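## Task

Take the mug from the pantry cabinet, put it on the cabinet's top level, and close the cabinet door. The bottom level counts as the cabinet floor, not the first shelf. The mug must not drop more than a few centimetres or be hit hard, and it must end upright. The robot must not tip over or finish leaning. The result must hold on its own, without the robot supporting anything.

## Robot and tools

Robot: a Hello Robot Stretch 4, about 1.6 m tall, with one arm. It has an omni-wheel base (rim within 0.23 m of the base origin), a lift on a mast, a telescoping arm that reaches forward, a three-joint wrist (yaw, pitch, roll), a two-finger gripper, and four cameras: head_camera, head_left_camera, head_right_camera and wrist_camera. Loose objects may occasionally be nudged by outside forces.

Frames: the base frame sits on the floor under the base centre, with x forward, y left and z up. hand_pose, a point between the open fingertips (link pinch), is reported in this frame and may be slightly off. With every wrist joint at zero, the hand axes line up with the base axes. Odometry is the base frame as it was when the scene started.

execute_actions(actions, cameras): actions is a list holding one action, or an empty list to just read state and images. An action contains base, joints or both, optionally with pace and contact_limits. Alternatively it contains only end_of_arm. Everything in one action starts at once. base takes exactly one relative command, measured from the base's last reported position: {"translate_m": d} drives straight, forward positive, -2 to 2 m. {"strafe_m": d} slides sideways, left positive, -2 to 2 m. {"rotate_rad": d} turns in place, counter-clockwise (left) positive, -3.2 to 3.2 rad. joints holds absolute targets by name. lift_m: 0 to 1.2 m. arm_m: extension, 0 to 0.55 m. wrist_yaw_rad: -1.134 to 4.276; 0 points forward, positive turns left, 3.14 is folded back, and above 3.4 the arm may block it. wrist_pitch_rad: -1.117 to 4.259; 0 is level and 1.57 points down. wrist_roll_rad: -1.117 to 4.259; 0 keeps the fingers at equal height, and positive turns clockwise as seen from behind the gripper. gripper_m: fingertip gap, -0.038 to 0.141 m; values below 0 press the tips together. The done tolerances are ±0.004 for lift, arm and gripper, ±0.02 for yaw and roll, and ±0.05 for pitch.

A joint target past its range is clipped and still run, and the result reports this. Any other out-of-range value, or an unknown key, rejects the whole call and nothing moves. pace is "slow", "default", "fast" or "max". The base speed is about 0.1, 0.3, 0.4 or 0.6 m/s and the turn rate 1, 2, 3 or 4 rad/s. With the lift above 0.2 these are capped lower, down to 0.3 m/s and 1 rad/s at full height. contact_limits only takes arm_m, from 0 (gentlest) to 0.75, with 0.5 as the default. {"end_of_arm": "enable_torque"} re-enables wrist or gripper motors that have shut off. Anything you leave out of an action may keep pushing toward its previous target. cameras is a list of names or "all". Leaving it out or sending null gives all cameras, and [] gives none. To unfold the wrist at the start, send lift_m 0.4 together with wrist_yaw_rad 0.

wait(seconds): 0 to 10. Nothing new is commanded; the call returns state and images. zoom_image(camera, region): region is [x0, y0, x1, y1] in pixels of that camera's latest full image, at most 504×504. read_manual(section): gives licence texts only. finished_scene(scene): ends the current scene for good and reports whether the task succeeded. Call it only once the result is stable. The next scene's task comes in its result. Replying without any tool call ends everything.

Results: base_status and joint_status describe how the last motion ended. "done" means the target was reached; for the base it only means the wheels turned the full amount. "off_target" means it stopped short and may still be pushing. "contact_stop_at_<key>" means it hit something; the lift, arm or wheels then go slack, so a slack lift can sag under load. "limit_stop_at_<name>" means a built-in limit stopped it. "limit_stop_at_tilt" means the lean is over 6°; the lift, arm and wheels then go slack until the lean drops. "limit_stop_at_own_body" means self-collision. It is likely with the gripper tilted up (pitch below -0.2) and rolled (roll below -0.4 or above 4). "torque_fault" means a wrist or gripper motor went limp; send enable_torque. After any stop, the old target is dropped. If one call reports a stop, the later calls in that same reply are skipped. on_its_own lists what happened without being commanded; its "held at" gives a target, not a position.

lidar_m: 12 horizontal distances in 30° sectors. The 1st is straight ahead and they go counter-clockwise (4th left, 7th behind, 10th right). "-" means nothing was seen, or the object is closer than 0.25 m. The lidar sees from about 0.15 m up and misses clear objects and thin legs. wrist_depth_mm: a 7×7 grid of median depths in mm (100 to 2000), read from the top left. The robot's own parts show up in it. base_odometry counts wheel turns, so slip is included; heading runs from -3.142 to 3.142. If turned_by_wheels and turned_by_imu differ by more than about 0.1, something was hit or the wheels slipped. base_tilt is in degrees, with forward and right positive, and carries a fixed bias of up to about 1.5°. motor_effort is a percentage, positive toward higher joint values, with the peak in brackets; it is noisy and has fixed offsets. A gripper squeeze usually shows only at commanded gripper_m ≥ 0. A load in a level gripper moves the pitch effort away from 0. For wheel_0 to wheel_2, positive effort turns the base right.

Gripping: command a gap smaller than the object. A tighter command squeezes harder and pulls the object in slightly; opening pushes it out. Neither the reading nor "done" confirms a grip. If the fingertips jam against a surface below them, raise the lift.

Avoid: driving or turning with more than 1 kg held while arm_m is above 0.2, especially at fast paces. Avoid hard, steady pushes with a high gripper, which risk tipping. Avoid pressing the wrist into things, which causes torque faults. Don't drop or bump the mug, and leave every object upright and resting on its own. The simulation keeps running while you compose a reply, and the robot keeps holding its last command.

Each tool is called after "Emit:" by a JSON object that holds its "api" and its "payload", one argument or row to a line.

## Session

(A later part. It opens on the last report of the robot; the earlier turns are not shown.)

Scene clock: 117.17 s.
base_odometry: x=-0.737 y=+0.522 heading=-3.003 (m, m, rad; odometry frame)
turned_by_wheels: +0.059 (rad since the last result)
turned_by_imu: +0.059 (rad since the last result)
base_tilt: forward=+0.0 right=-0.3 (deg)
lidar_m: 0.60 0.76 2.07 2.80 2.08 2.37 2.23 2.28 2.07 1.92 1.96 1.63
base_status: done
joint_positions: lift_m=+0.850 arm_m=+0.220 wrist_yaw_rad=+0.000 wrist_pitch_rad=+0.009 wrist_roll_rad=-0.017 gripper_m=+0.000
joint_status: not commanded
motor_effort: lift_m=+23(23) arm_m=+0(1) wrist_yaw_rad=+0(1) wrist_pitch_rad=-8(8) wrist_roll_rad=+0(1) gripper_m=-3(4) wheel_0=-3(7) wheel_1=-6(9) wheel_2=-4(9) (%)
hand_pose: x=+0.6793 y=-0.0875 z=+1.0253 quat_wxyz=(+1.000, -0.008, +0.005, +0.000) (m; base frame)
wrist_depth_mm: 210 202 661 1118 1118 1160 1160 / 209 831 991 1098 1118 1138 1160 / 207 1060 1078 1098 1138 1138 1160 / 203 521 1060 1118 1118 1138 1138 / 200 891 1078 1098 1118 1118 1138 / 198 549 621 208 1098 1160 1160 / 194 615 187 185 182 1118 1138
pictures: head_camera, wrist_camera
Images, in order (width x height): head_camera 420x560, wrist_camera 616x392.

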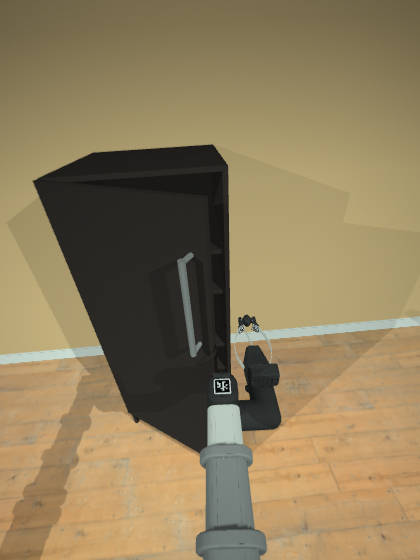

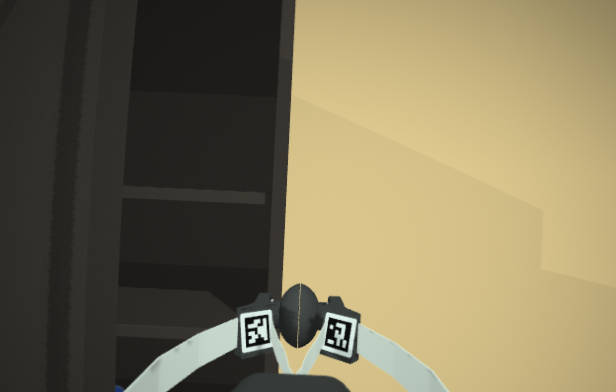

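Emit:
{"api": "execute_actions", "payload": {
  "actions": [
    {"base":{"strafe_m":-0.36}}
  ],
  "cameras": []
}}

Emit:
{"api": "execute_actions", "payload": {
  "actions": [
    {"base":{"rotate_rad":0.04},"joints":{"wrist_yaw_rad":1.4,"arm_m":0.42}}
  ]
}}

Scene clock: 136.00 s.
base_odometry: x=-0.787 y=+0.878 heading=-3.003 (m, m, rad; odometry frame)
turned_by_wheels: +0.000 (rad since the last result)
turned_by_imu: -0.001 (rad since the last result)
base_tilt: forward=-0.1 right=-0.4 (deg)
lidar_m: 1.25 0.73 2.07 2.44 2.44 2.34 2.21 2.25 1.69 1.56 1.61 1.65
base_status: done
joint_positions: lift_m=+0.850 arm_m=+0.220 wrist_yaw_rad=+0.000 wrist_pitch_rad=+0.009 wrist_roll_rad=-0.017 gripper_m=+0.000
joint_status: not commanded
motor_effort: lift_m=+22(23) arm_m=+0(1) wrist_yaw_rad=+1(1) wrist_pitch_rad=-8(7) wrist_roll_rad=-1(0) gripper_m=-5(2) wheel_0=+2(12) wheel_1=-4(13) wheel_2=+0(3) (%)
hand_pose: x=+0.6793 y=-0.0875 z=+1.0253 quat_wxyz=(+1.000, -0.008, +0.005, +0.000) (m; base frame)
wrist_depth_mm: 574 1118 1118 1160 1160 1182 1160 / 597 878 1138 1138 1160 1160 1205 / 569 891 1118 1138 1138 1160 1182 / 580 891 1098 1098 1138 1160 1182 / 585 917 1098 1138 1138 1138 1182 / 585 931 1098 209 1118 1182 1160 / 615 820 186 185 182 1138 1182
pictures: none
No camera images: the call's "cameras" was empty. Leave "cameras" out to get every camera's image.

Scene clock: 137.70 s.
base_odometry: x=-0.787 y=+0.878 heading=-2.964 (m, m, rad; odometry frame)
turned_by_wheels: +0.039 (rad since the last result)
turned_by_imu: +0.039 (rad since the last result)
base_tilt: forward=-0.1 right=-0.4 (deg)
lidar_m: 1.02 0.73 2.12 2.41 2.45 2.30 2.19 2.27 1.67 1.56 1.62 1.60
base_status: done
joint_positions: lift_m=+0.850 arm_m=+0.419 wrist_yaw_rad=+1.400 wrist_pitch_rad=+0.009 wrist_roll_rad=-0.017 gripper_m=+0.000
joint_status: all done
motor_effort: lift_m=+22(22) arm_m=+5(4) wrist_yaw_rad=+2(4) wrist_pitch_rad=-7(7) wrist_roll_rad=-1(0) gripper_m=-6(4) wheel_0=-4(7) wheel_1=-5(8) wheel_2=-5(8) (%)
hand_pose: x=+0.7254 y=+0.2694 z=+1.0253 quat_wxyz=(+0.765, -0.009, -0.002, +0.644) (m; base frame)
wrist_depth_mm: - - 330 469 - 621 615 / - - 336 473 842 866 842 / - - 338 473 854 878 917 / - - 320 477 831 878 904 / - - 325 488 854 866 917 / - - 296 209 809 699 732 / - - 186 184 182 525 480
pictures: head_camera, head_left_camera, head_right_camera, wrist_camera
Images, in order (width x height): head_camera 420x560, head_left_camera 420x672, head_right_camera 420x672, wrist_camera 616x392.

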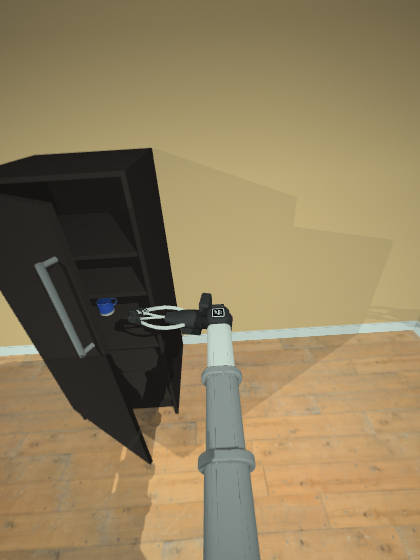

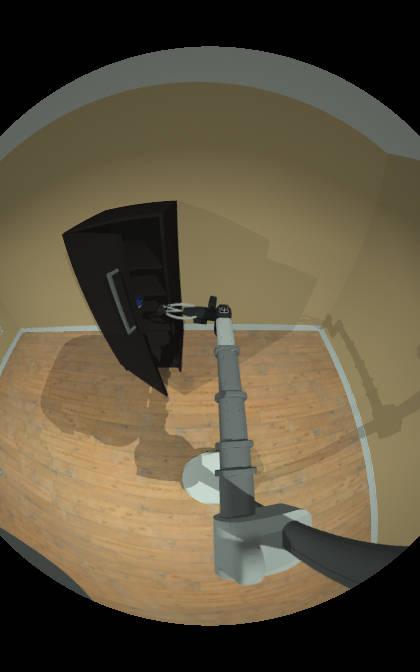

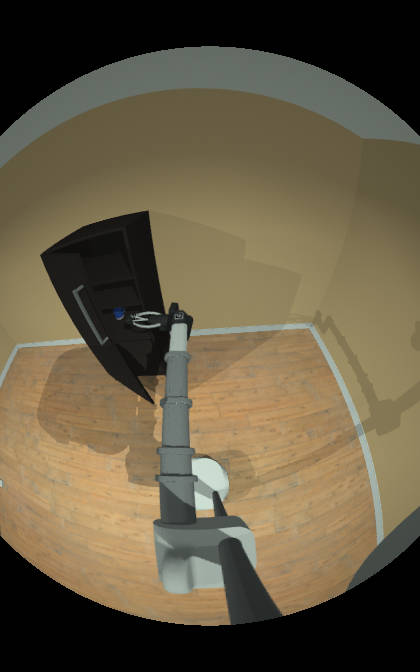

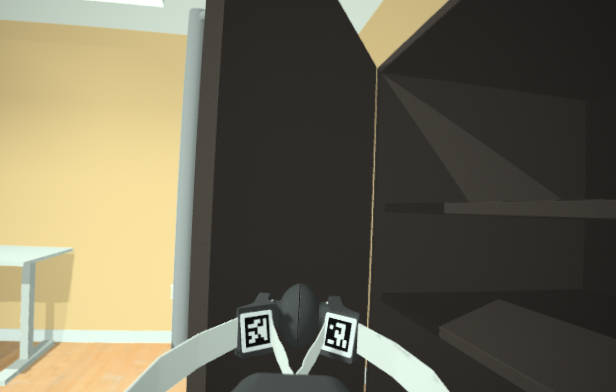

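Emit:
{"api": "execute_actions", "payload": {
  "actions": [
    {"joints":{"arm_m":0.545}}
  ],
  "cameras": []
}}

Emit:
{"api": "execute_actions", "payload": {
  "actions": [
    {"base":{"strafe_m":0.08},"joints":{"wrist_yaw_rad":1.8},"pace":"slow"}
  ],
  "cameras": ["head_camera","wrist_camera"]
}}

Scene clock: 151.83 s.
base_odometry: x=-0.787 y=+0.878 heading=-2.964 (m, m, rad; odometry frame)
turned_by_wheels: +0.000 (rad since the last result)
turned_by_imu: +0.000 (rad since the last result)
base_tilt: forward=+0.0 right=-0.4 (deg)
lidar_m: 1.04 0.73 2.13 2.44 2.48 2.32 2.20 2.25 1.66 1.56 1.60 1.62
base_status: not commanded
joint_positions: lift_m=+0.850 arm_m=+0.544 wrist_yaw_rad=+1.400 wrist_pitch_rad=+0.009 wrist_roll_rad=-0.017 gripper_m=+0.000
joint_status: all done
motor_effort: lift_m=+22(22) arm_m=+5(5) wrist_yaw_rad=+1(1) wrist_pitch_rad=-7(7) wrist_roll_rad=-1(1) gripper_m=-5(4) wheel_0=-4(4) wheel_1=-6(6) wheel_2=-5(5) (%)
hand_pose: x=+0.8504 y=+0.2694 z=+1.0253 quat_wxyz=(+0.765, -0.009, -0.002, +0.644) (m; base frame)
wrist_depth_mm: 291 349 480 - 634 574 260 / 298 351 488 768 831 750 262 / 291 355 492 778 842 866 259 / 291 359 496 788 820 266 257 / 293 359 492 788 842 263 256 / 293 359 449 211 699 257 255 / 286 338 186 185 182 255 253
pictures: none
No camera images: the call's "cameras" was empty. Leave "cameras" out to get every camera's image.

Scene clock: 153.77 s.
base_odometry: x=-0.773 y=+0.799 heading=-2.964 (m, m, rad; odometry frame)
turned_by_wheels: +0.000 (rad since the last result)
turned_by_imu: +0.000 (rad since the last result)
base_tilt: forward=-0.1 right=-0.4 (deg)
lidar_m: 1.00 0.68 2.16 2.35 2.40 2.31 2.20 2.29 1.74 1.65 1.72 1.62
base_status: done
joint_positions: lift_m=+0.850 arm_m=+0.544 wrist_yaw_rad=+1.800 wrist_pitch_rad=+0.009 wrist_roll_rad=-0.017 gripper_m=+0.000
joint_status: all done
motor_effort: lift_m=+22(22) arm_m=+4(4) wrist_yaw_rad=+1(5) wrist_pitch_rad=-7(7) wrist_roll_rad=-2(0) gripper_m=-4(2) wheel_0=-3(9) wheel_1=+6(10) wheel_2=+0(3) (%)
hand_pose: x=+0.7348 y=+0.3008 z=+1.0253 quat_wxyz=(+0.622, -0.009, -0.004, +0.783) (m; base frame)
wrist_depth_mm: - - 236 290 377 554 597 / - - 235 289 377 544 615 / - - 235 289 379 549 603 / - - 235 289 377 554 609 / - - 236 291 379 559 603 / - - 224 210 382 554 597 / - - 185 185 182 559 517
pictures: head_camera, wrist_camera
Images, in order (width x height): head_camera 420x560, wrist_camera 616x392.

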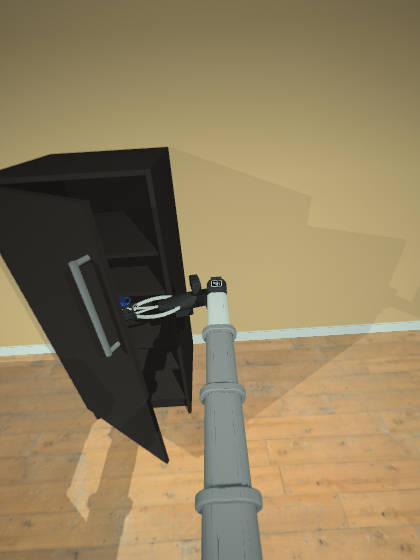

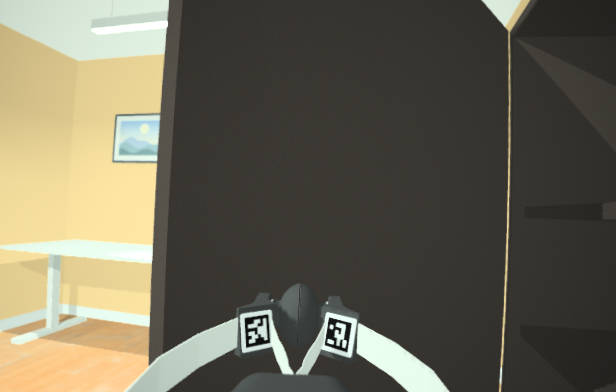

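Emit:
{"api": "execute_actions", "payload": {
  "actions": [
    {"base":{"strafe_m":0.09},"joints":{"arm_m":0.44},"pace":"slow"}
  ],
  "cameras": ["head_camera","wrist_camera"]
}}

Scene clock: 159.17 s.
base_odometry: x=-0.757 y=+0.711 heading=-2.964 (m, m, rad; odometry frame)
turned_by_wheels: +0.000 (rad since the last result)
turned_by_imu: +0.000 (rad since the last result)
base_tilt: forward=+0.0 right=-0.4 (deg)
lidar_m: 0.96 0.59 2.15 2.27 2.29 2.31 2.20 2.27 1.83 1.74 1.81 1.62
base_status: done
joint_positions: lift_m=+0.850 arm_m=+0.441 wrist_yaw_rad=+1.800 wrist_pitch_rad=+0.009 wrist_roll_rad=-0.017 gripper_m=+0.000
joint_status: all done
motor_effort: lift_m=+22(22) arm_m=-5(4) wrist_yaw_rad=+1(15) wrist_pitch_rad=-7(7) wrist_roll_rad=-1(1) gripper_m=-3(5) wheel_0=-3(13) wheel_1=+6(9) wheel_2=+0(0) (%)
hand_pose: x=+0.6314 y=+0.3008 z=+1.0253 quat_wxyz=(+0.622, -0.009, -0.004, +0.783) (m; base frame)
wrist_depth_mm: - - 317 347 387 436 488 / - - 319 345 384 430 488 / - - 317 345 384 430 480 / - - 317 347 382 427 480 / - - 314 343 384 427 477 / - 300 306 208 379 424 480 / - 296 185 185 183 421 473
pictures: head_camera, wrist_camera
Images, in order (width x height): head_camera 420x560, wrist_camera 616x392.

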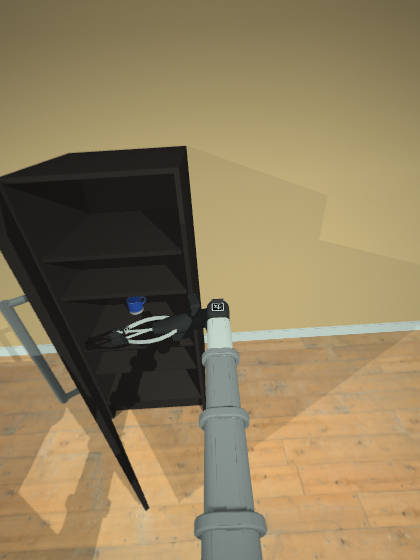

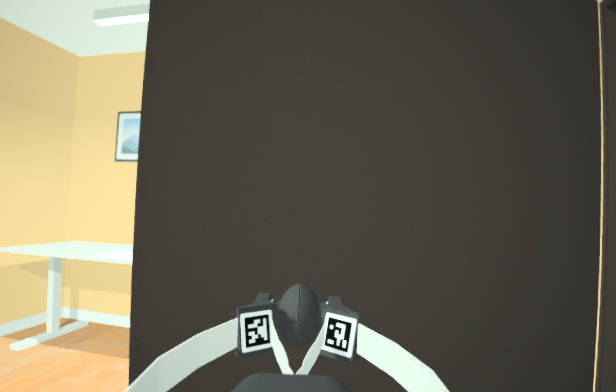

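Emit:
{"api": "execute_actions", "payload": {
  "actions": [
    {"base":{"strafe_m":0.24},"pace":"slow"}
  ]
}}

Scene clock: 165.23 s.
base_odometry: x=-0.714 y=+0.475 heading=-2.964 (m, m, rad; odometry frame)
turned_by_wheels: +0.000 (rad since the last result)
turned_by_imu: -0.001 (rad since the last result)
base_tilt: forward=+0.0 right=-0.4 (deg)
lidar_m: 0.95 0.49 0.57 2.14 2.03 2.35 2.21 2.29 2.10 1.98 2.04 1.60
base_status: done
joint_positions: lift_m=+0.850 arm_m=+0.441 wrist_yaw_rad=+1.800 wrist_pitch_rad=+0.009 wrist_roll_rad=-0.017 gripper_m=+0.000
joint_status: not commanded
motor_effort: lift_m=+22(22) arm_m=-4(4) wrist_yaw_rad=+1(7) wrist_pitch_rad=-7(7) wrist_roll_rad=-2(0) gripper_m=-2(4) wheel_0=-3(16) wheel_1=+6(10) wheel_2=-3(2) (%)
hand_pose: x=+0.6314 y=+0.3008 z=+1.0253 quat_wxyz=(+0.622, -0.009, -0.004, +0.783) (m; base frame)
wrist_depth_mm: - 329 322 317 310 303 297 / - 325 320 312 306 301 294 / - 325 320 312 306 298 294 / 330 325 317 310 303 297 293 / 327 322 315 307 301 296 290 / 327 320 312 209 300 294 289 / 327 320 186 184 183 293 287
pictures: head_camera, head_left_camera, head_right_camera, wrist_camera
Images, in order (width x height): head_camera 420x560, head_left_camera 420x672, head_right_camera 420x672, wrist_camera 616x392.

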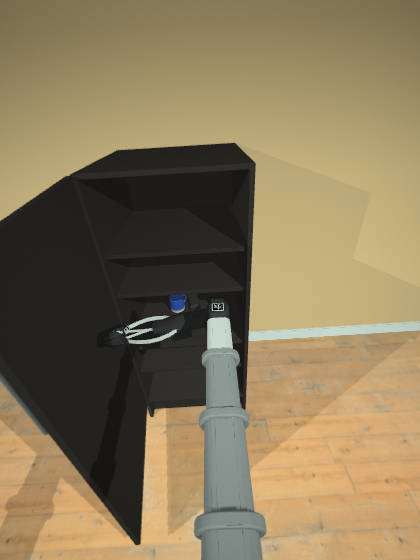

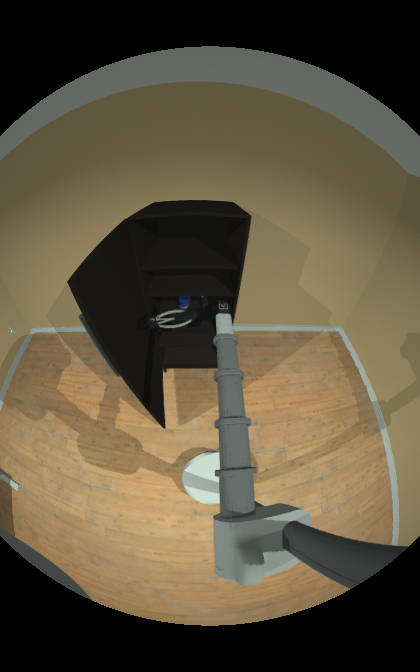

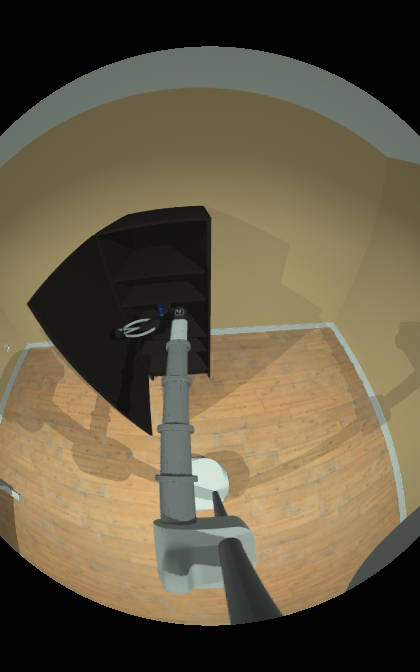

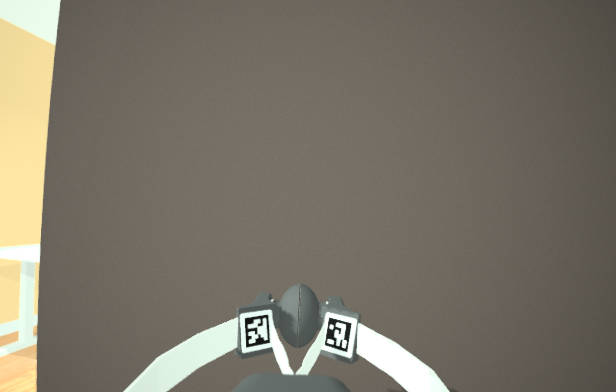

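Emit:
{"api": "execute_actions", "payload": {
  "actions": [
    {"joints":{"arm_m":0.1,"wrist_yaw_rad":0,"lift_m":0.55,"gripper_m":0.12}}
  ],
  "cameras": ["head_camera","wrist_camera"]
}}

Scene clock: 172.93 s.
base_odometry: x=-0.714 y=+0.475 heading=-2.964 (m, m, rad; odometry frame)
turned_by_wheels: +0.000 (rad since the last result)
turned_by_imu: +0.000 (rad since the last result)
base_tilt: forward=+0.0 right=-0.4 (deg)
lidar_m: 0.95 0.58 0.55 2.20 2.02 2.32 2.21 2.30 2.10 1.98 2.05 1.60
base_status: not commanded
joint_positions: lift_m=+0.550 arm_m=+0.101 wrist_yaw_rad=+0.000 wrist_pitch_rad=+0.009 wrist_roll_rad=-0.017 gripper_m=+0.120
joint_status: all done
motor_effort: lift_m=+15(19) arm_m=-4(5) wrist_yaw_rad=+1(11) wrist_pitch_rad=-8(8) wrist_roll_rad=+0(1) gripper_m=+0(5) wheel_0=-3(3) wheel_1=+6(6) wheel_2=-3(3) (%)
hand_pose: x=+0.5602 y=-0.0874 z=+0.7259 quat_wxyz=(+1.000, -0.008, +0.005, +0.000) (m; base frame)
wrist_depth_mm: 691 741 759 750 1255 1255 1255 / 715 946 960 866 1229 1281 1255 / 715 891 842 788 1281 1255 1205 / 741 1118 1182 1205 1255 1255 1229 / 750 1060 1205 1205 1229 1229 1255 / 723 661 723 750 1229 1229 1229 / 778 831 831 155 1205 1205 1255
pictures: head_camera, wrist_camera
Images, in order (width x height): head_camera 420x560, wrist_camera 616x392.

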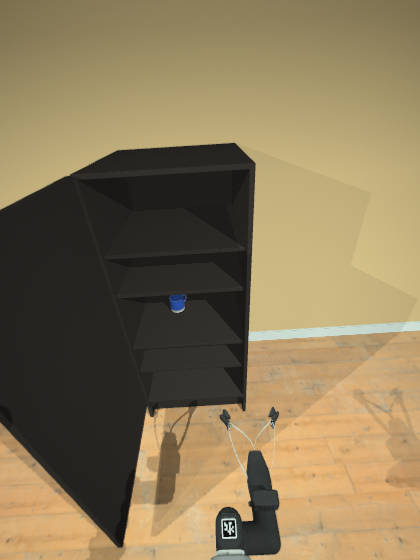

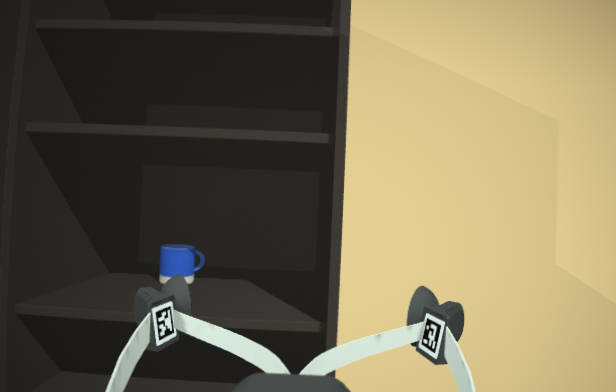

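Emit:
{"api": "zoom_image", "payload": {
  "camera": "head_camera",
  "region": [140, 270, 220, 330]
}}

Emit:
{"api": "execute_actions", "payload": {
  "actions": [
    {"base":{"strafe_m":0.25},"joints":{"lift_m":0.52,"arm_m":0.3}}
  ],
  "cameras": ["head_camera","wrist_camera"]
}}

Region (140, 270, 220, 330) of head_camera's 420x560 image, scaled by 6.300, with more detail than that image has; it fills the top 378 rows of this view, and the rest is white.

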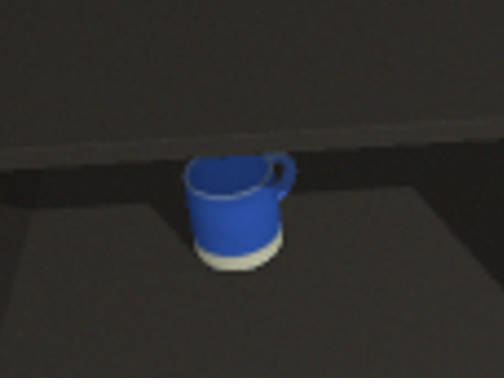

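Scene clock: 189.73 s.
base_odometry: x=-0.670 y=+0.229 heading=-2.964 (m, m, rad; odometry frame)
turned_by_wheels: +0.000 (rad since the last result)
turned_by_imu: +0.000 (rad since the last result)
base_tilt: forward=+0.0 right=-0.4 (deg)
lidar_m: 0.66 0.39 2.11 2.15 1.78 2.31 2.21 2.30 2.36 2.22 2.20 1.00
base_status: done
joint_positions: lift_m=+0.520 arm_m=+0.299 wrist_yaw_rad=+0.000 wrist_pitch_rad=+0.009 wrist_roll_rad=-0.017 gripper_m=+0.120
joint_status: all done
motor_effort: lift_m=+15(17) arm_m=+5(7) wrist_yaw_rad=+0(0) wrist_pitch_rad=-8(9) wrist_roll_rad=-1(2) gripper_m=-1(1) wheel_0=-3(13) wheel_1=+2(13) wheel_2=+0(3) (%)
hand_pose: x=+0.7586 y=-0.0874 z=+0.6959 quat_wxyz=(+1.000, -0.008, +0.005, +0.000) (m; base frame)
wrist_depth_mm: 375 530 723 707 699 640 496 / 375 473 512 544 525 530 496 / 377 554 854 820 778 597 496 / 382 564 991 1008 1008 627 492 / 387 574 991 1008 976 621 480 / 387 466 597 634 580 539 473 / 399 466 455 155 750 462 466
pictures: head_camera, wrist_camera
Images, in order (width x height): head_camera 420x560, wrist_camera 616x392.

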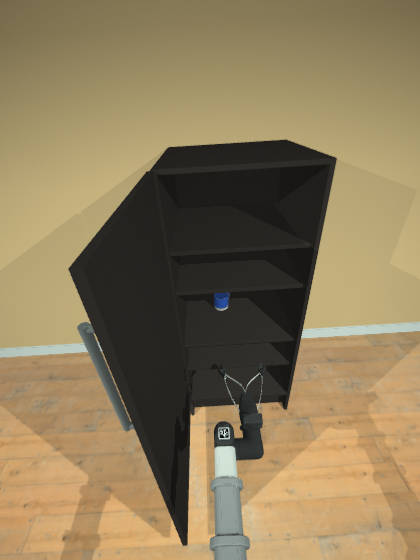

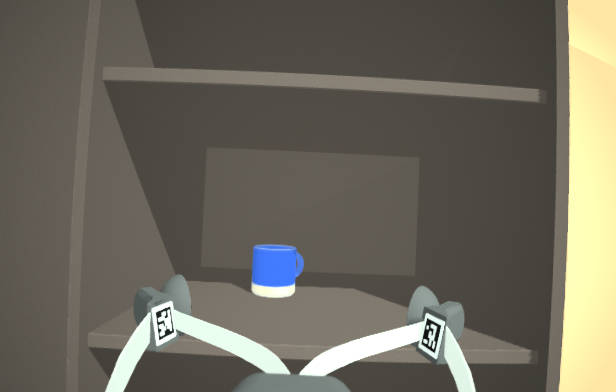

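Emit:
{"api": "execute_actions", "payload": {
  "actions": [],
  "cameras": ["head_camera","head_left_camera"]
}}

Scene clock: 210.27 s.
base_odometry: x=-0.670 y=+0.229 heading=-2.964 (m, m, rad; odometry frame)
turned_by_wheels: +0.000 (rad since the last result)
turned_by_imu: +0.000 (rad since the last result)
base_tilt: forward=-0.1 right=-0.3 (deg)
lidar_m: 0.66 0.40 2.11 2.17 1.77 2.32 2.22 2.31 2.35 2.23 2.26 0.99
base_status: done
joint_positions: lift_m=+0.520 arm_m=+0.299 wrist_yaw_rad=+0.000 wrist_pitch_rad=+0.009 wrist_roll_rad=-0.017 gripper_m=+0.120
joint_status: all done
motor_effort: lift_m=+15(17) arm_m=+5(7) wrist_yaw_rad=+0(0) wrist_pitch_rad=-8(9) wrist_roll_rad=-1(2) gripper_m=-1(1) wheel_0=-2(13) wheel_1=+2(13) wheel_2=+0(3) (%)
hand_pose: x=+0.7586 y=-0.0874 z=+0.6959 quat_wxyz=(+1.000, -0.008, +0.005, +0.000) (m; base frame)
wrist_depth_mm: 375 530 723 723 707 627 496 / 370 473 508 539 525 530 496 / 379 554 842 831 768 597 496 / 387 569 991 1008 1008 634 488 / 384 569 976 1025 1025 627 480 / 387 462 591 627 580 539 477 / 402 469 452 155 741 466 466
pictures: head_camera, head_left_camera
Images, in order (width x height): head_camera 420x560, head_left_camera 420x672.

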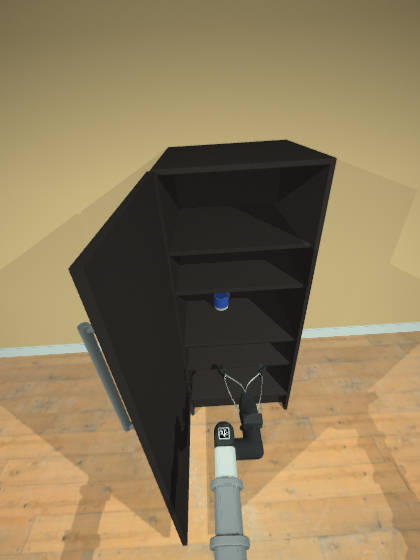

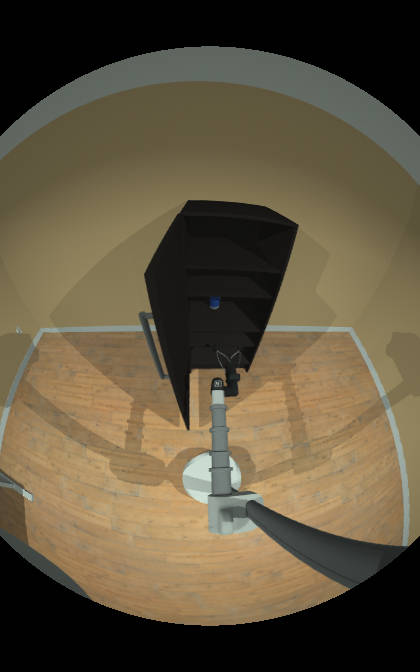

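Emit:
{"api": "execute_actions", "payload": {
  "actions": [
    {"base":{"rotate_rad":0.13},"joints":{"wrist_pitch_rad":0.2,"gripper_m":0.13}}
  ],
  "cameras": []
}}

Emit:
{"api": "execute_actions", "payload": {
  "actions": [
    {"base":{"strafe_m":-0.11},"joints":{"arm_m":0.45}}
  ],
  "cameras": ["head_camera","wrist_camera"]
}}

Scene clock: 223.40 s.
base_odometry: x=-0.670 y=+0.229 heading=-2.835 (m, m, rad; odometry frame)
turned_by_wheels: +0.129 (rad since the last result)
turned_by_imu: +0.130 (rad since the last result)
base_tilt: forward=+0.0 right=-0.3 (deg)
lidar_m: 0.43 0.39 2.44 1.80 1.86 2.26 2.23 2.40 2.26 2.25 1.98 0.97
base_status: done
joint_positions: lift_m=+0.520 arm_m=+0.299 wrist_yaw_rad=+0.000 wrist_pitch_rad=+0.202 wrist_roll_rad=-0.017 gripper_m=+0.130
joint_status: all done
motor_effort: lift_m=+15(15) arm_m=+4(4) wrist_yaw_rad=+0(1) wrist_pitch_rad=-6(6) wrist_roll_rad=-1(1) gripper_m=-4(2) wheel_0=-4(8) wheel_1=-6(10) wheel_2=-4(9) (%)
hand_pose: x=+0.7528 y=-0.0874 z=+0.6407 quat_wxyz=(+0.995, -0.008, +0.101, +0.001) (m; base frame)
wrist_depth_mm: 228 309 484 580 559 544 535 / 227 315 500 946 931 917 699 / 231 324 512 960 946 931 683 / 233 327 525 842 723 904 683 / 236 330 477 500 508 530 539 / 239 223 559 741 759 668 621 / 246 301 480 157 535 564 569
pictures: none
No camera images: the call's "cameras" was empty. Leave "cameras" out to get every camera's image.

Scene clock: 224.93 s.
base_odometry: x=-0.703 y=+0.334 heading=-2.835 (m, m, rad; odometry frame)
turned_by_wheels: +0.000 (rad since the last result)
turned_by_imu: +0.000 (rad since the last result)
base_tilt: forward=+0.1 right=-0.3 (deg)
lidar_m: 0.73 0.43 2.42 1.91 2.00 2.26 2.23 2.43 2.16 2.13 1.98 0.97
base_status: done
joint_positions: lift_m=+0.520 arm_m=+0.449 wrist_yaw_rad=+0.000 wrist_pitch_rad=+0.202 wrist_roll_rad=-0.017 gripper_m=+0.130
joint_status: all done
motor_effort: lift_m=+15(15) arm_m=+4(4) wrist_yaw_rad=+0(0) wrist_pitch_rad=-7(7) wrist_roll_rad=-1(1) gripper_m=+1(3) wheel_0=+2(10) wheel_1=-4(13) wheel_2=+0(3) (%)
hand_pose: x=+0.9028 y=-0.0874 z=+0.6406 quat_wxyz=(+0.995, -0.008, +0.101, +0.001) (m; base frame)
wrist_depth_mm: 334 459 597 585 559 559 496 / 334 466 778 798 759 741 512 / 340 477 788 809 788 778 504 / 342 484 750 591 809 750 500 / 349 430 477 492 512 525 469 / 330 223 325 334 338 347 351 / 366 445 525 157 512 287 286
pictures: head_camera, wrist_camera
Images, in order (width x height): head_camera 420x560, wrist_camera 616x392.

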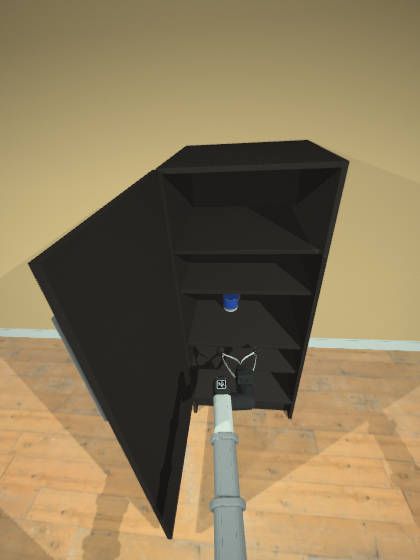

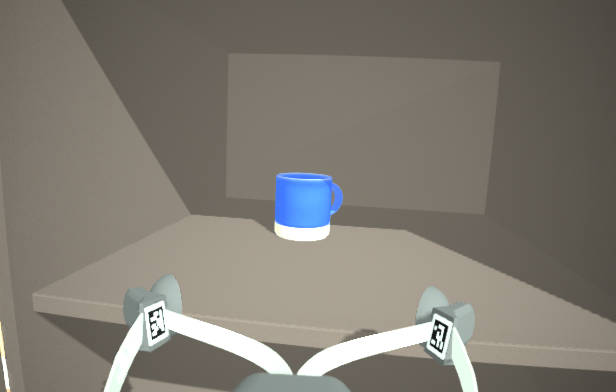

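Emit:
{"api": "execute_actions", "payload": {
  "actions": [
    {"base":{"translate_m":0.2},"joints":{"lift_m":0.515},"pace":"default"}
  ]
}}

Scene clock: 233.20 s.
base_odometry: x=-0.893 y=+0.274 heading=-2.834 (m, m, rad; odometry frame)
turned_by_wheels: +0.000 (rad since the last result)
turned_by_imu: +0.000 (rad since the last result)
base_tilt: forward=+0.0 right=-0.3 (deg)
lidar_m: 0.67 0.31 0.28 2.00 1.96 2.49 2.42 2.62 2.18 2.15 1.71 0.74
base_status: done
joint_positions: lift_m=+0.515 arm_m=+0.449 wrist_yaw_rad=+0.000 wrist_pitch_rad=+0.202 wrist_roll_rad=-0.017 gripper_m=+0.130
joint_status: all done
motor_effort: lift_m=+15(16) arm_m=+4(4) wrist_yaw_rad=+1(0) wrist_pitch_rad=-7(7) wrist_roll_rad=+0(2) gripper_m=+1(0) wheel_0=+3(9) wheel_1=+5(10) wheel_2=-3(12) (%)
hand_pose: x=+0.9028 y=-0.0874 z=+0.6356 quat_wxyz=(+0.995, -0.008, +0.101, +0.001) (m; base frame)
wrist_depth_mm: 310 421 585 585 574 549 521 / 310 430 615 603 580 564 549 / 315 436 634 615 597 591 544 / 317 445 634 402 615 597 535 / 320 407 449 336 492 512 477 / 291 223 314 325 329 336 340 / 235 230 228 150 235 248 263
pictures: head_camera, head_left_camera, head_right_camera, wrist_camera
Images, in order (width x height): head_camera 420x560, head_left_camera 420x672, head_right_camera 420x672, wrist_camera 616x392.

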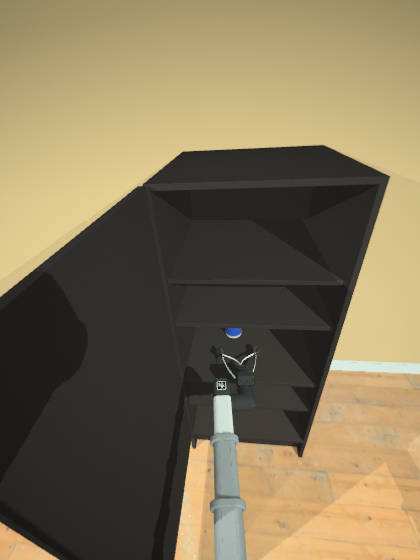

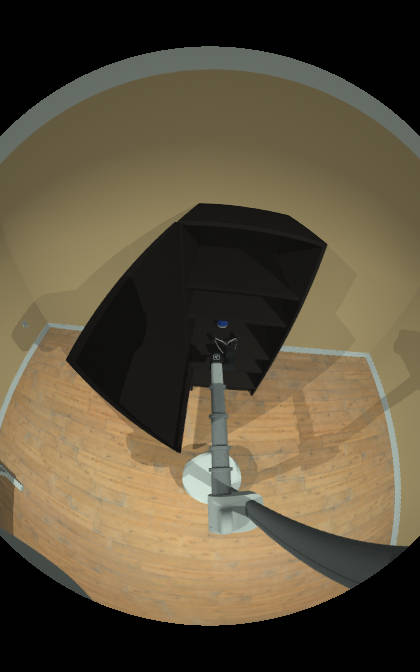

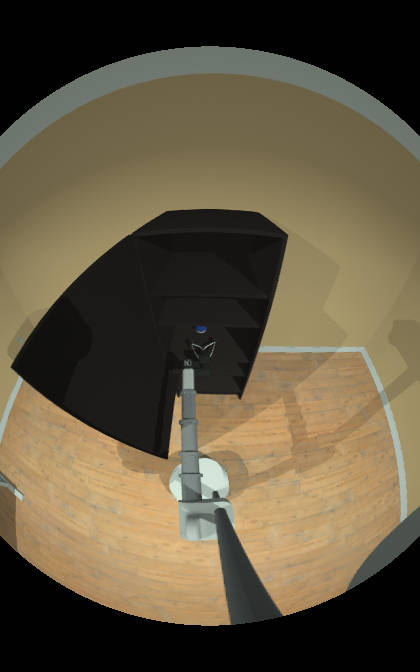

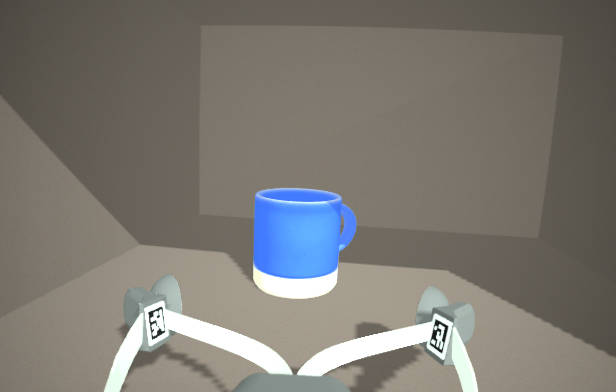

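Emit:
{"api": "execute_actions", "payload": {
  "actions": [
    {"base":{"translate_m":0.035},"joints":{"arm_m":0.55},"pace":"slow"}
  ],
  "cameras": ["head_left_camera","wrist_camera"]
}}

Scene clock: 241.37 s.
base_odometry: x=-0.927 y=+0.263 heading=-2.834 (m, m, rad; odometry frame)
turned_by_wheels: +0.001 (rad since the last result)
turned_by_imu: +0.000 (rad since the last result)
base_tilt: forward=+0.0 right=-0.4 (deg)
lidar_m: 0.67 0.29 0.26 2.17 1.97 2.51 2.46 2.68 2.19 2.15 1.66 0.73
base_status: done
joint_positions: lift_m=+0.515 arm_m=+0.549 wrist_yaw_rad=+0.000 wrist_pitch_rad=+0.202 wrist_roll_rad=-0.017 gripper_m=+0.130
joint_status: all done
motor_effort: lift_m=+15(15) arm_m=+4(7) wrist_yaw_rad=+1(1) wrist_pitch_rad=-7(7) wrist_roll_rad=-1(1) gripper_m=+0(2) wheel_0=+6(7) wheel_1=+7(8) wheel_2=-6(8) (%)
hand_pose: x=+1.0027 y=-0.0874 z=+0.6356 quat_wxyz=(+0.995, -0.008, +0.101, +0.001) (m; base frame)
wrist_depth_mm: 293 397 469 455 442 433 427 / 291 407 480 466 455 439 433 / 297 410 492 480 466 452 442 / 301 421 504 484 473 459 455 / 303 402 384 203 473 466 466 / 283 224 209 199 309 332 336 / 236 229 216 150 233 248 264
pictures: head_left_camera, wrist_camera
Images, in order (width x height): head_left_camera 420x672, wrist_camera 616x392.

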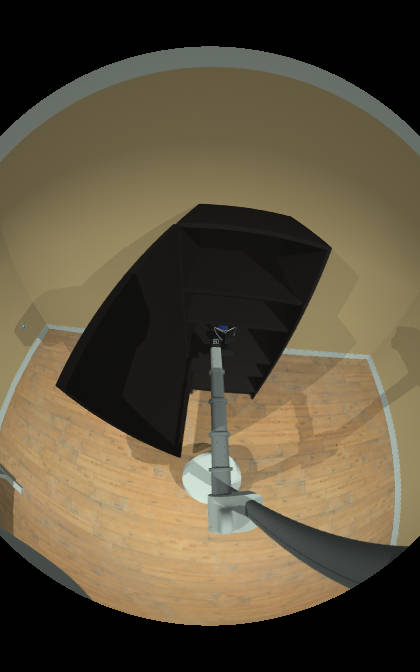

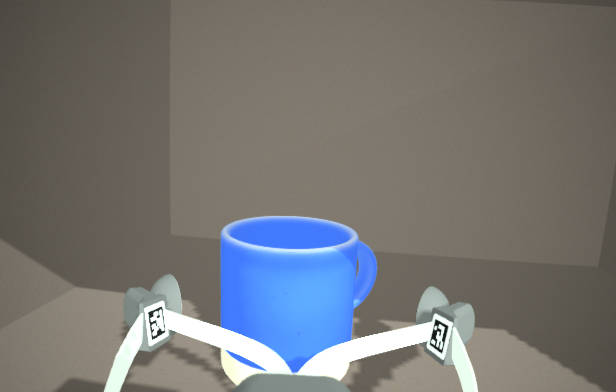

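Emit:
{"api": "execute_actions", "payload": {
  "actions": [
    {"joints":{"gripper_m":0.025}}
  ],
  "cameras": ["wrist_camera"]
}}

Scene clock: 245.73 s.
base_odometry: x=-0.927 y=+0.263 heading=-2.834 (m, m, rad; odometry frame)
turned_by_wheels: +0.000 (rad since the last result)
turned_by_imu: +0.000 (rad since the last result)
base_tilt: forward=+0.0 right=-0.4 (deg)
lidar_m: 0.70 0.30 0.25 2.17 1.96 2.51 2.46 2.66 2.18 2.14 1.66 0.72
base_status: not commanded
joint_positions: lift_m=+0.515 arm_m=+0.549 wrist_yaw_rad=+0.001 wrist_pitch_rad=+0.205 wrist_roll_rad=-0.017 gripper_m=+0.025
joint_status: all done
motor_effort: lift_m=+15(15) arm_m=+4(5) wrist_yaw_rad=-1(3) wrist_pitch_rad=-15(15) wrist_roll_rad=-1(2) gripper_m=-21(21) wheel_0=+6(6) wheel_1=+6(6) wheel_2=-5(6) (%)
hand_pose: x=+1.0026 y=-0.0873 z=+0.6348 quat_wxyz=(+0.995, -0.008, +0.102, +0.001) (m; base frame)
wrist_depth_mm: 293 399 469 459 445 433 424 / 291 402 480 466 459 445 433 / 296 413 492 477 466 452 442 / 298 418 508 484 480 462 452 / 304 397 377 186 439 462 455 / 279 297 202 187 208 329 329 / 230 176 200 190 204 234 258
pictures: wrist_camera
Images, in order (width x height): wrist_camera 616x392.

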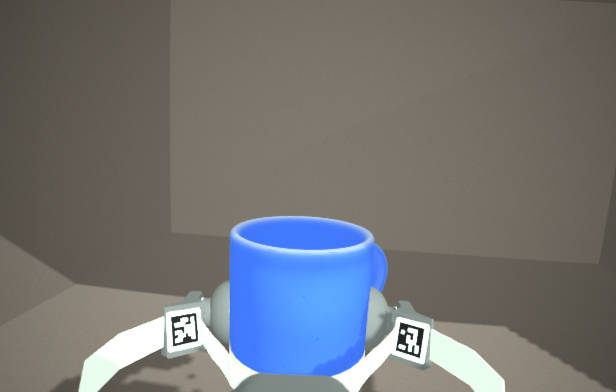

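Firm grip. Lift, then retract.

Emit:
{"api": "execute_actions", "payload": {
  "actions": [
    {"joints":{"lift_m":0.545},"pace":"slow"}
  ],
  "cameras": ["wrist_camera"]
}}

Emit:
{"api": "execute_actions", "payload": {
  "actions": [
    {"joints":{"arm_m":0.13}}
  ],
  "cameras": ["head_camera","wrist_camera"]
}}

Scene clock: 251.37 s.
base_odometry: x=-0.927 y=+0.263 heading=-2.834 (m, m, rad; odometry frame)
turned_by_wheels: +0.000 (rad since the last result)
turned_by_imu: +0.000 (rad since the last result)
base_tilt: forward=-0.1 right=-0.4 (deg)
lidar_m: 0.65 0.29 0.26 2.16 1.97 2.52 2.46 2.69 2.20 2.15 1.68 0.69
base_status: not commanded
joint_positions: lift_m=+0.545 arm_m=+0.549 wrist_yaw_rad=+0.000 wrist_pitch_rad=+0.206 wrist_roll_rad=-0.017 gripper_m=+0.025
joint_status: all done
motor_effort: lift_m=+25(28) arm_m=+4(5) wrist_yaw_rad=+0(2) wrist_pitch_rad=-19(18) wrist_roll_rad=+0(1) gripper_m=-20(24) wheel_0=+6(6) wheel_1=+7(6) wheel_2=-5(5) (%)
hand_pose: x=+1.0026 y=-0.0873 z=+0.6637 quat_wxyz=(+0.995, -0.008, +0.103, +0.001) (m; base frame)
wrist_depth_mm: 291 394 469 455 445 433 427 / 291 402 480 469 455 442 430 / 294 413 496 480 462 452 442 / 300 418 504 488 473 462 452 / 303 424 455 187 488 469 459 / 303 355 202 187 207 392 399 / 273 177 200 190 205 281 301
pictures: wrist_camera
Images, in order (width x height): wrist_camera 616x392.

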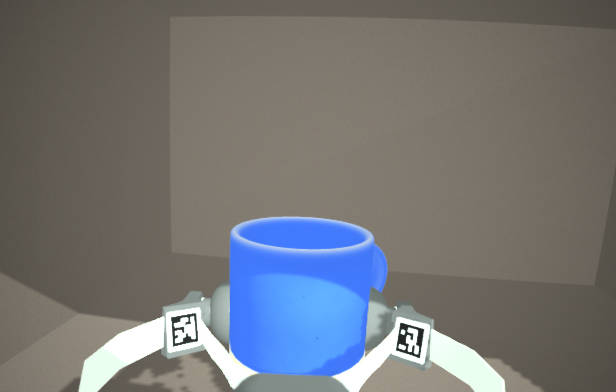

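Scene clock: 253.70 s.
base_odometry: x=-0.927 y=+0.263 heading=-2.834 (m, m, rad; odometry frame)
turned_by_wheels: +0.000 (rad since the last result)
turned_by_imu: +0.000 (rad since the last result)
base_tilt: forward=+0.0 right=-0.3 (deg)
lidar_m: 0.68 0.28 0.26 2.17 1.94 2.50 2.47 2.68 2.19 2.16 1.66 0.71
base_status: not commanded
joint_positions: lift_m=+0.545 arm_m=+0.131 wrist_yaw_rad=+0.000 wrist_pitch_rad=+0.207 wrist_roll_rad=-0.017 gripper_m=+0.025
joint_status: all done
motor_effort: lift_m=+25(25) arm_m=-4(5) wrist_yaw_rad=+0(1) wrist_pitch_rad=-20(20) wrist_roll_rad=-1(1) gripper_m=-20(18) wheel_0=+6(6) wheel_1=+6(6) wheel_2=-5(5) (%)
hand_pose: x=+0.5840 y=-0.0875 z=+0.6635 quat_wxyz=(+0.995, -0.008, +0.103, +0.001) (m; base frame)
wrist_depth_mm: 349 469 521 496 480 477 452 / 353 480 809 878 854 750 508 / 364 484 831 878 866 798 492 / 366 500 778 904 891 788 484 / 373 480 462 186 530 585 469 / 370 415 203 187 208 397 399 / 384 177 200 190 205 554 462
pictures: head_camera, wrist_camera
Images, in order (width x height): head_camera 420x560, wrist_camera 616x392.

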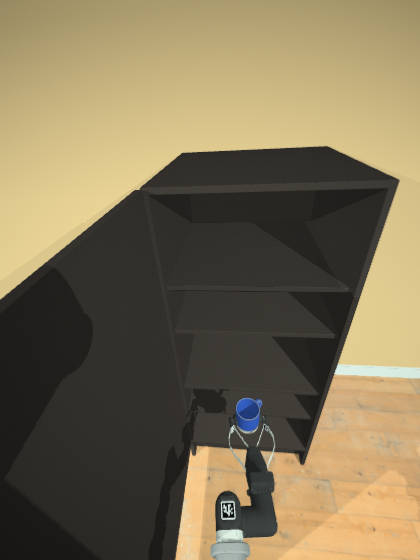

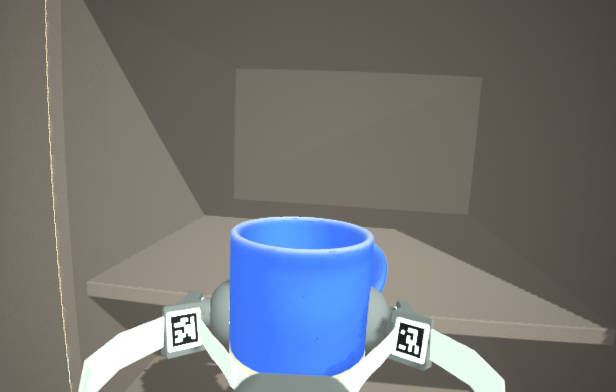

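Emit:
{"api": "execute_actions", "payload": {
  "actions": [
    {"joints":{"lift_m":1.02}}
  ],
  "cameras": ["head_camera","wrist_camera"]
}}

Scene clock: 258.80 s.
base_odometry: x=-0.927 y=+0.263 heading=-2.834 (m, m, rad; odometry frame)
turned_by_wheels: +0.000 (rad since the last result)
turned_by_imu: +0.000 (rad since the last result)
base_tilt: forward=+0.0 right=-0.4 (deg)
lidar_m: 0.66 0.31 0.26 2.17 1.94 2.53 2.48 2.68 2.18 2.15 1.66 0.72
base_status: not commanded
joint_positions: lift_m=+1.020 arm_m=+0.131 wrist_yaw_rad=+0.000 wrist_pitch_rad=+0.207 wrist_roll_rad=-0.017 gripper_m=+0.025
joint_status: all done
motor_effort: lift_m=+25(28) arm_m=-4(4) wrist_yaw_rad=+0(1) wrist_pitch_rad=-20(20) wrist_roll_rad=-1(1) gripper_m=-19(22) wheel_0=+6(6) wheel_1=+6(6) wheel_2=-5(5) (%)
hand_pose: x=+0.5840 y=-0.0875 z=+1.1385 quat_wxyz=(+0.995, -0.008, +0.103, +0.001) (m; base frame)
wrist_depth_mm: 353 469 564 549 521 525 466 / 355 480 798 866 854 741 508 / 362 492 820 904 891 788 484 / 366 496 707 831 866 715 480 / 373 427 392 186 427 473 445 / 373 480 202 187 206 603 368 / 384 176 199 190 206 535 462
pictures: head_camera, wrist_camera
Images, in order (width x height): head_camera 420x560, wrist_camera 616x392.

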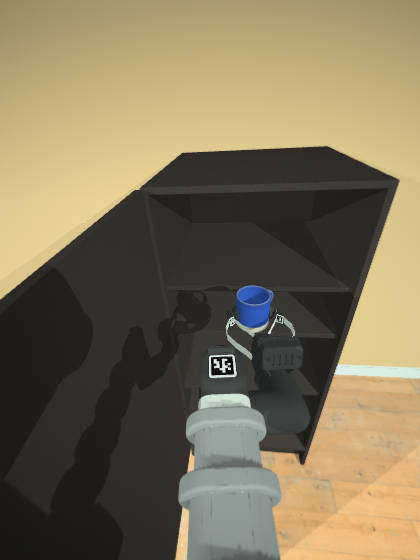

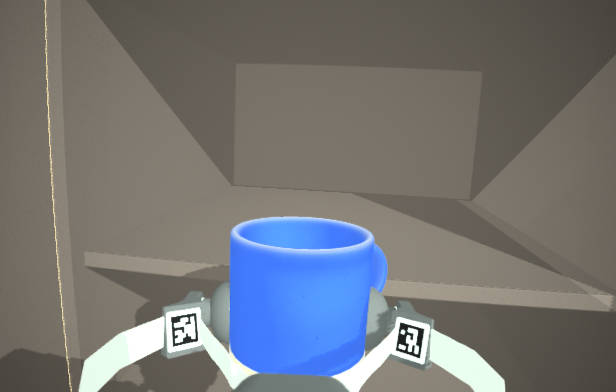

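Emit:
{"api": "execute_actions", "payload": {
  "actions": [
    {"joints":{"lift_m":1.05}}
  ],
  "cameras": ["wrist_camera"]
}}

Emit:
{"api": "execute_actions", "payload": {
  "actions": [
    {"joints":{"arm_m":0.41},"contact_limits":{"arm_m":0.15}}
  ],
  "cameras": ["head_camera","wrist_camera"]
}}

Scene clock: 265.77 s.
base_odometry: x=-0.927 y=+0.263 heading=-2.834 (m, m, rad; odometry frame)
turned_by_wheels: +0.000 (rad since the last result)
turned_by_imu: +0.000 (rad since the last result)
base_tilt: forward=+0.0 right=-0.4 (deg)
lidar_m: 0.69 0.28 0.25 2.18 1.98 2.49 2.45 2.69 2.22 2.15 1.66 0.72
base_status: not commanded
joint_positions: lift_m=+1.050 arm_m=+0.131 wrist_yaw_rad=+0.000 wrist_pitch_rad=+0.207 wrist_roll_rad=-0.017 gripper_m=+0.025
joint_status: all done
motor_effort: lift_m=+24(25) arm_m=-4(5) wrist_yaw_rad=+0(0) wrist_pitch_rad=-19(20) wrist_roll_rad=-1(1) gripper_m=-24(21) wheel_0=+5(5) wheel_1=+6(6) wheel_2=-5(5) (%)
hand_pose: x=+0.5840 y=-0.0875 z=+1.1686 quat_wxyz=(+0.995, -0.008, +0.103, +0.001) (m; base frame)
wrist_depth_mm: 353 442 445 430 415 407 384 / 353 480 741 891 854 676 508 / 359 496 820 904 866 809 492 / 366 500 778 904 878 768 480 / 370 466 449 186 521 574 473 / 373 418 203 187 206 387 392 / 384 177 200 190 205 554 466
pictures: wrist_camera
Images, in order (width x height): wrist_camera 616x392.

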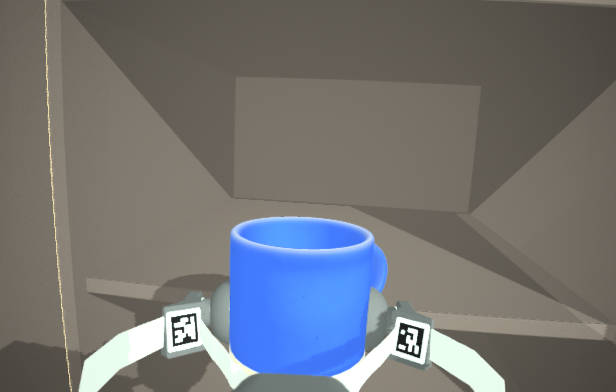

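Scene clock: 267.73 s.
base_odometry: x=-0.927 y=+0.263 heading=-2.834 (m, m, rad; odometry frame)
turned_by_wheels: +0.000 (rad since the last result)
turned_by_imu: +0.000 (rad since the last result)
base_tilt: forward=+0.0 right=-0.3 (deg)
lidar_m: 0.65 0.29 0.27 2.17 1.95 2.52 2.46 2.68 2.18 2.12 1.67 0.70
base_status: not commanded
joint_positions: lift_m=+1.050 arm_m=+0.409 wrist_yaw_rad=+0.000 wrist_pitch_rad=+0.206 wrist_roll_rad=-0.017 gripper_m=+0.025
joint_status: all done
motor_effort: lift_m=+24(24) arm_m=+5(7) wrist_yaw_rad=-1(0) wrist_pitch_rad=-19(20) wrist_roll_rad=-2(1) gripper_m=-21(19) wheel_0=+6(6) wheel_1=+6(6) wheel_2=-6(5) (%)
contact_limits: arm_m 0.15
hand_pose: x=+0.8625 y=-0.0874 z=+1.1686 quat_wxyz=(+0.995, -0.008, +0.103, +0.001) (m; base frame)
wrist_depth_mm: 309 404 452 436 424 415 394 / 310 433 615 597 597 580 539 / 317 442 634 615 609 591 544 / 319 449 640 627 615 597 539 / 325 433 439 186 517 580 496 / 319 347 204 188 208 382 387 / 268 176 200 190 205 272 293
pictures: head_camera, wrist_camera
Images, in order (width x height): head_camera 420x560, wrist_camera 616x392.

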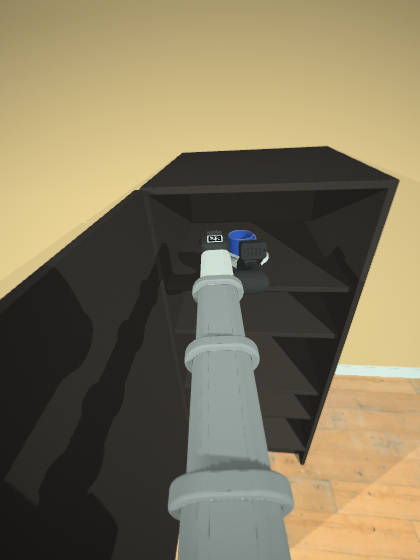

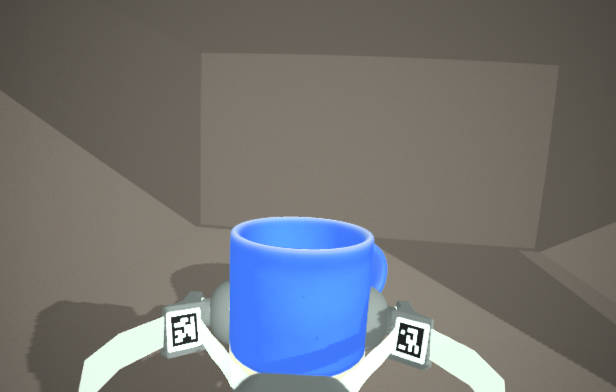

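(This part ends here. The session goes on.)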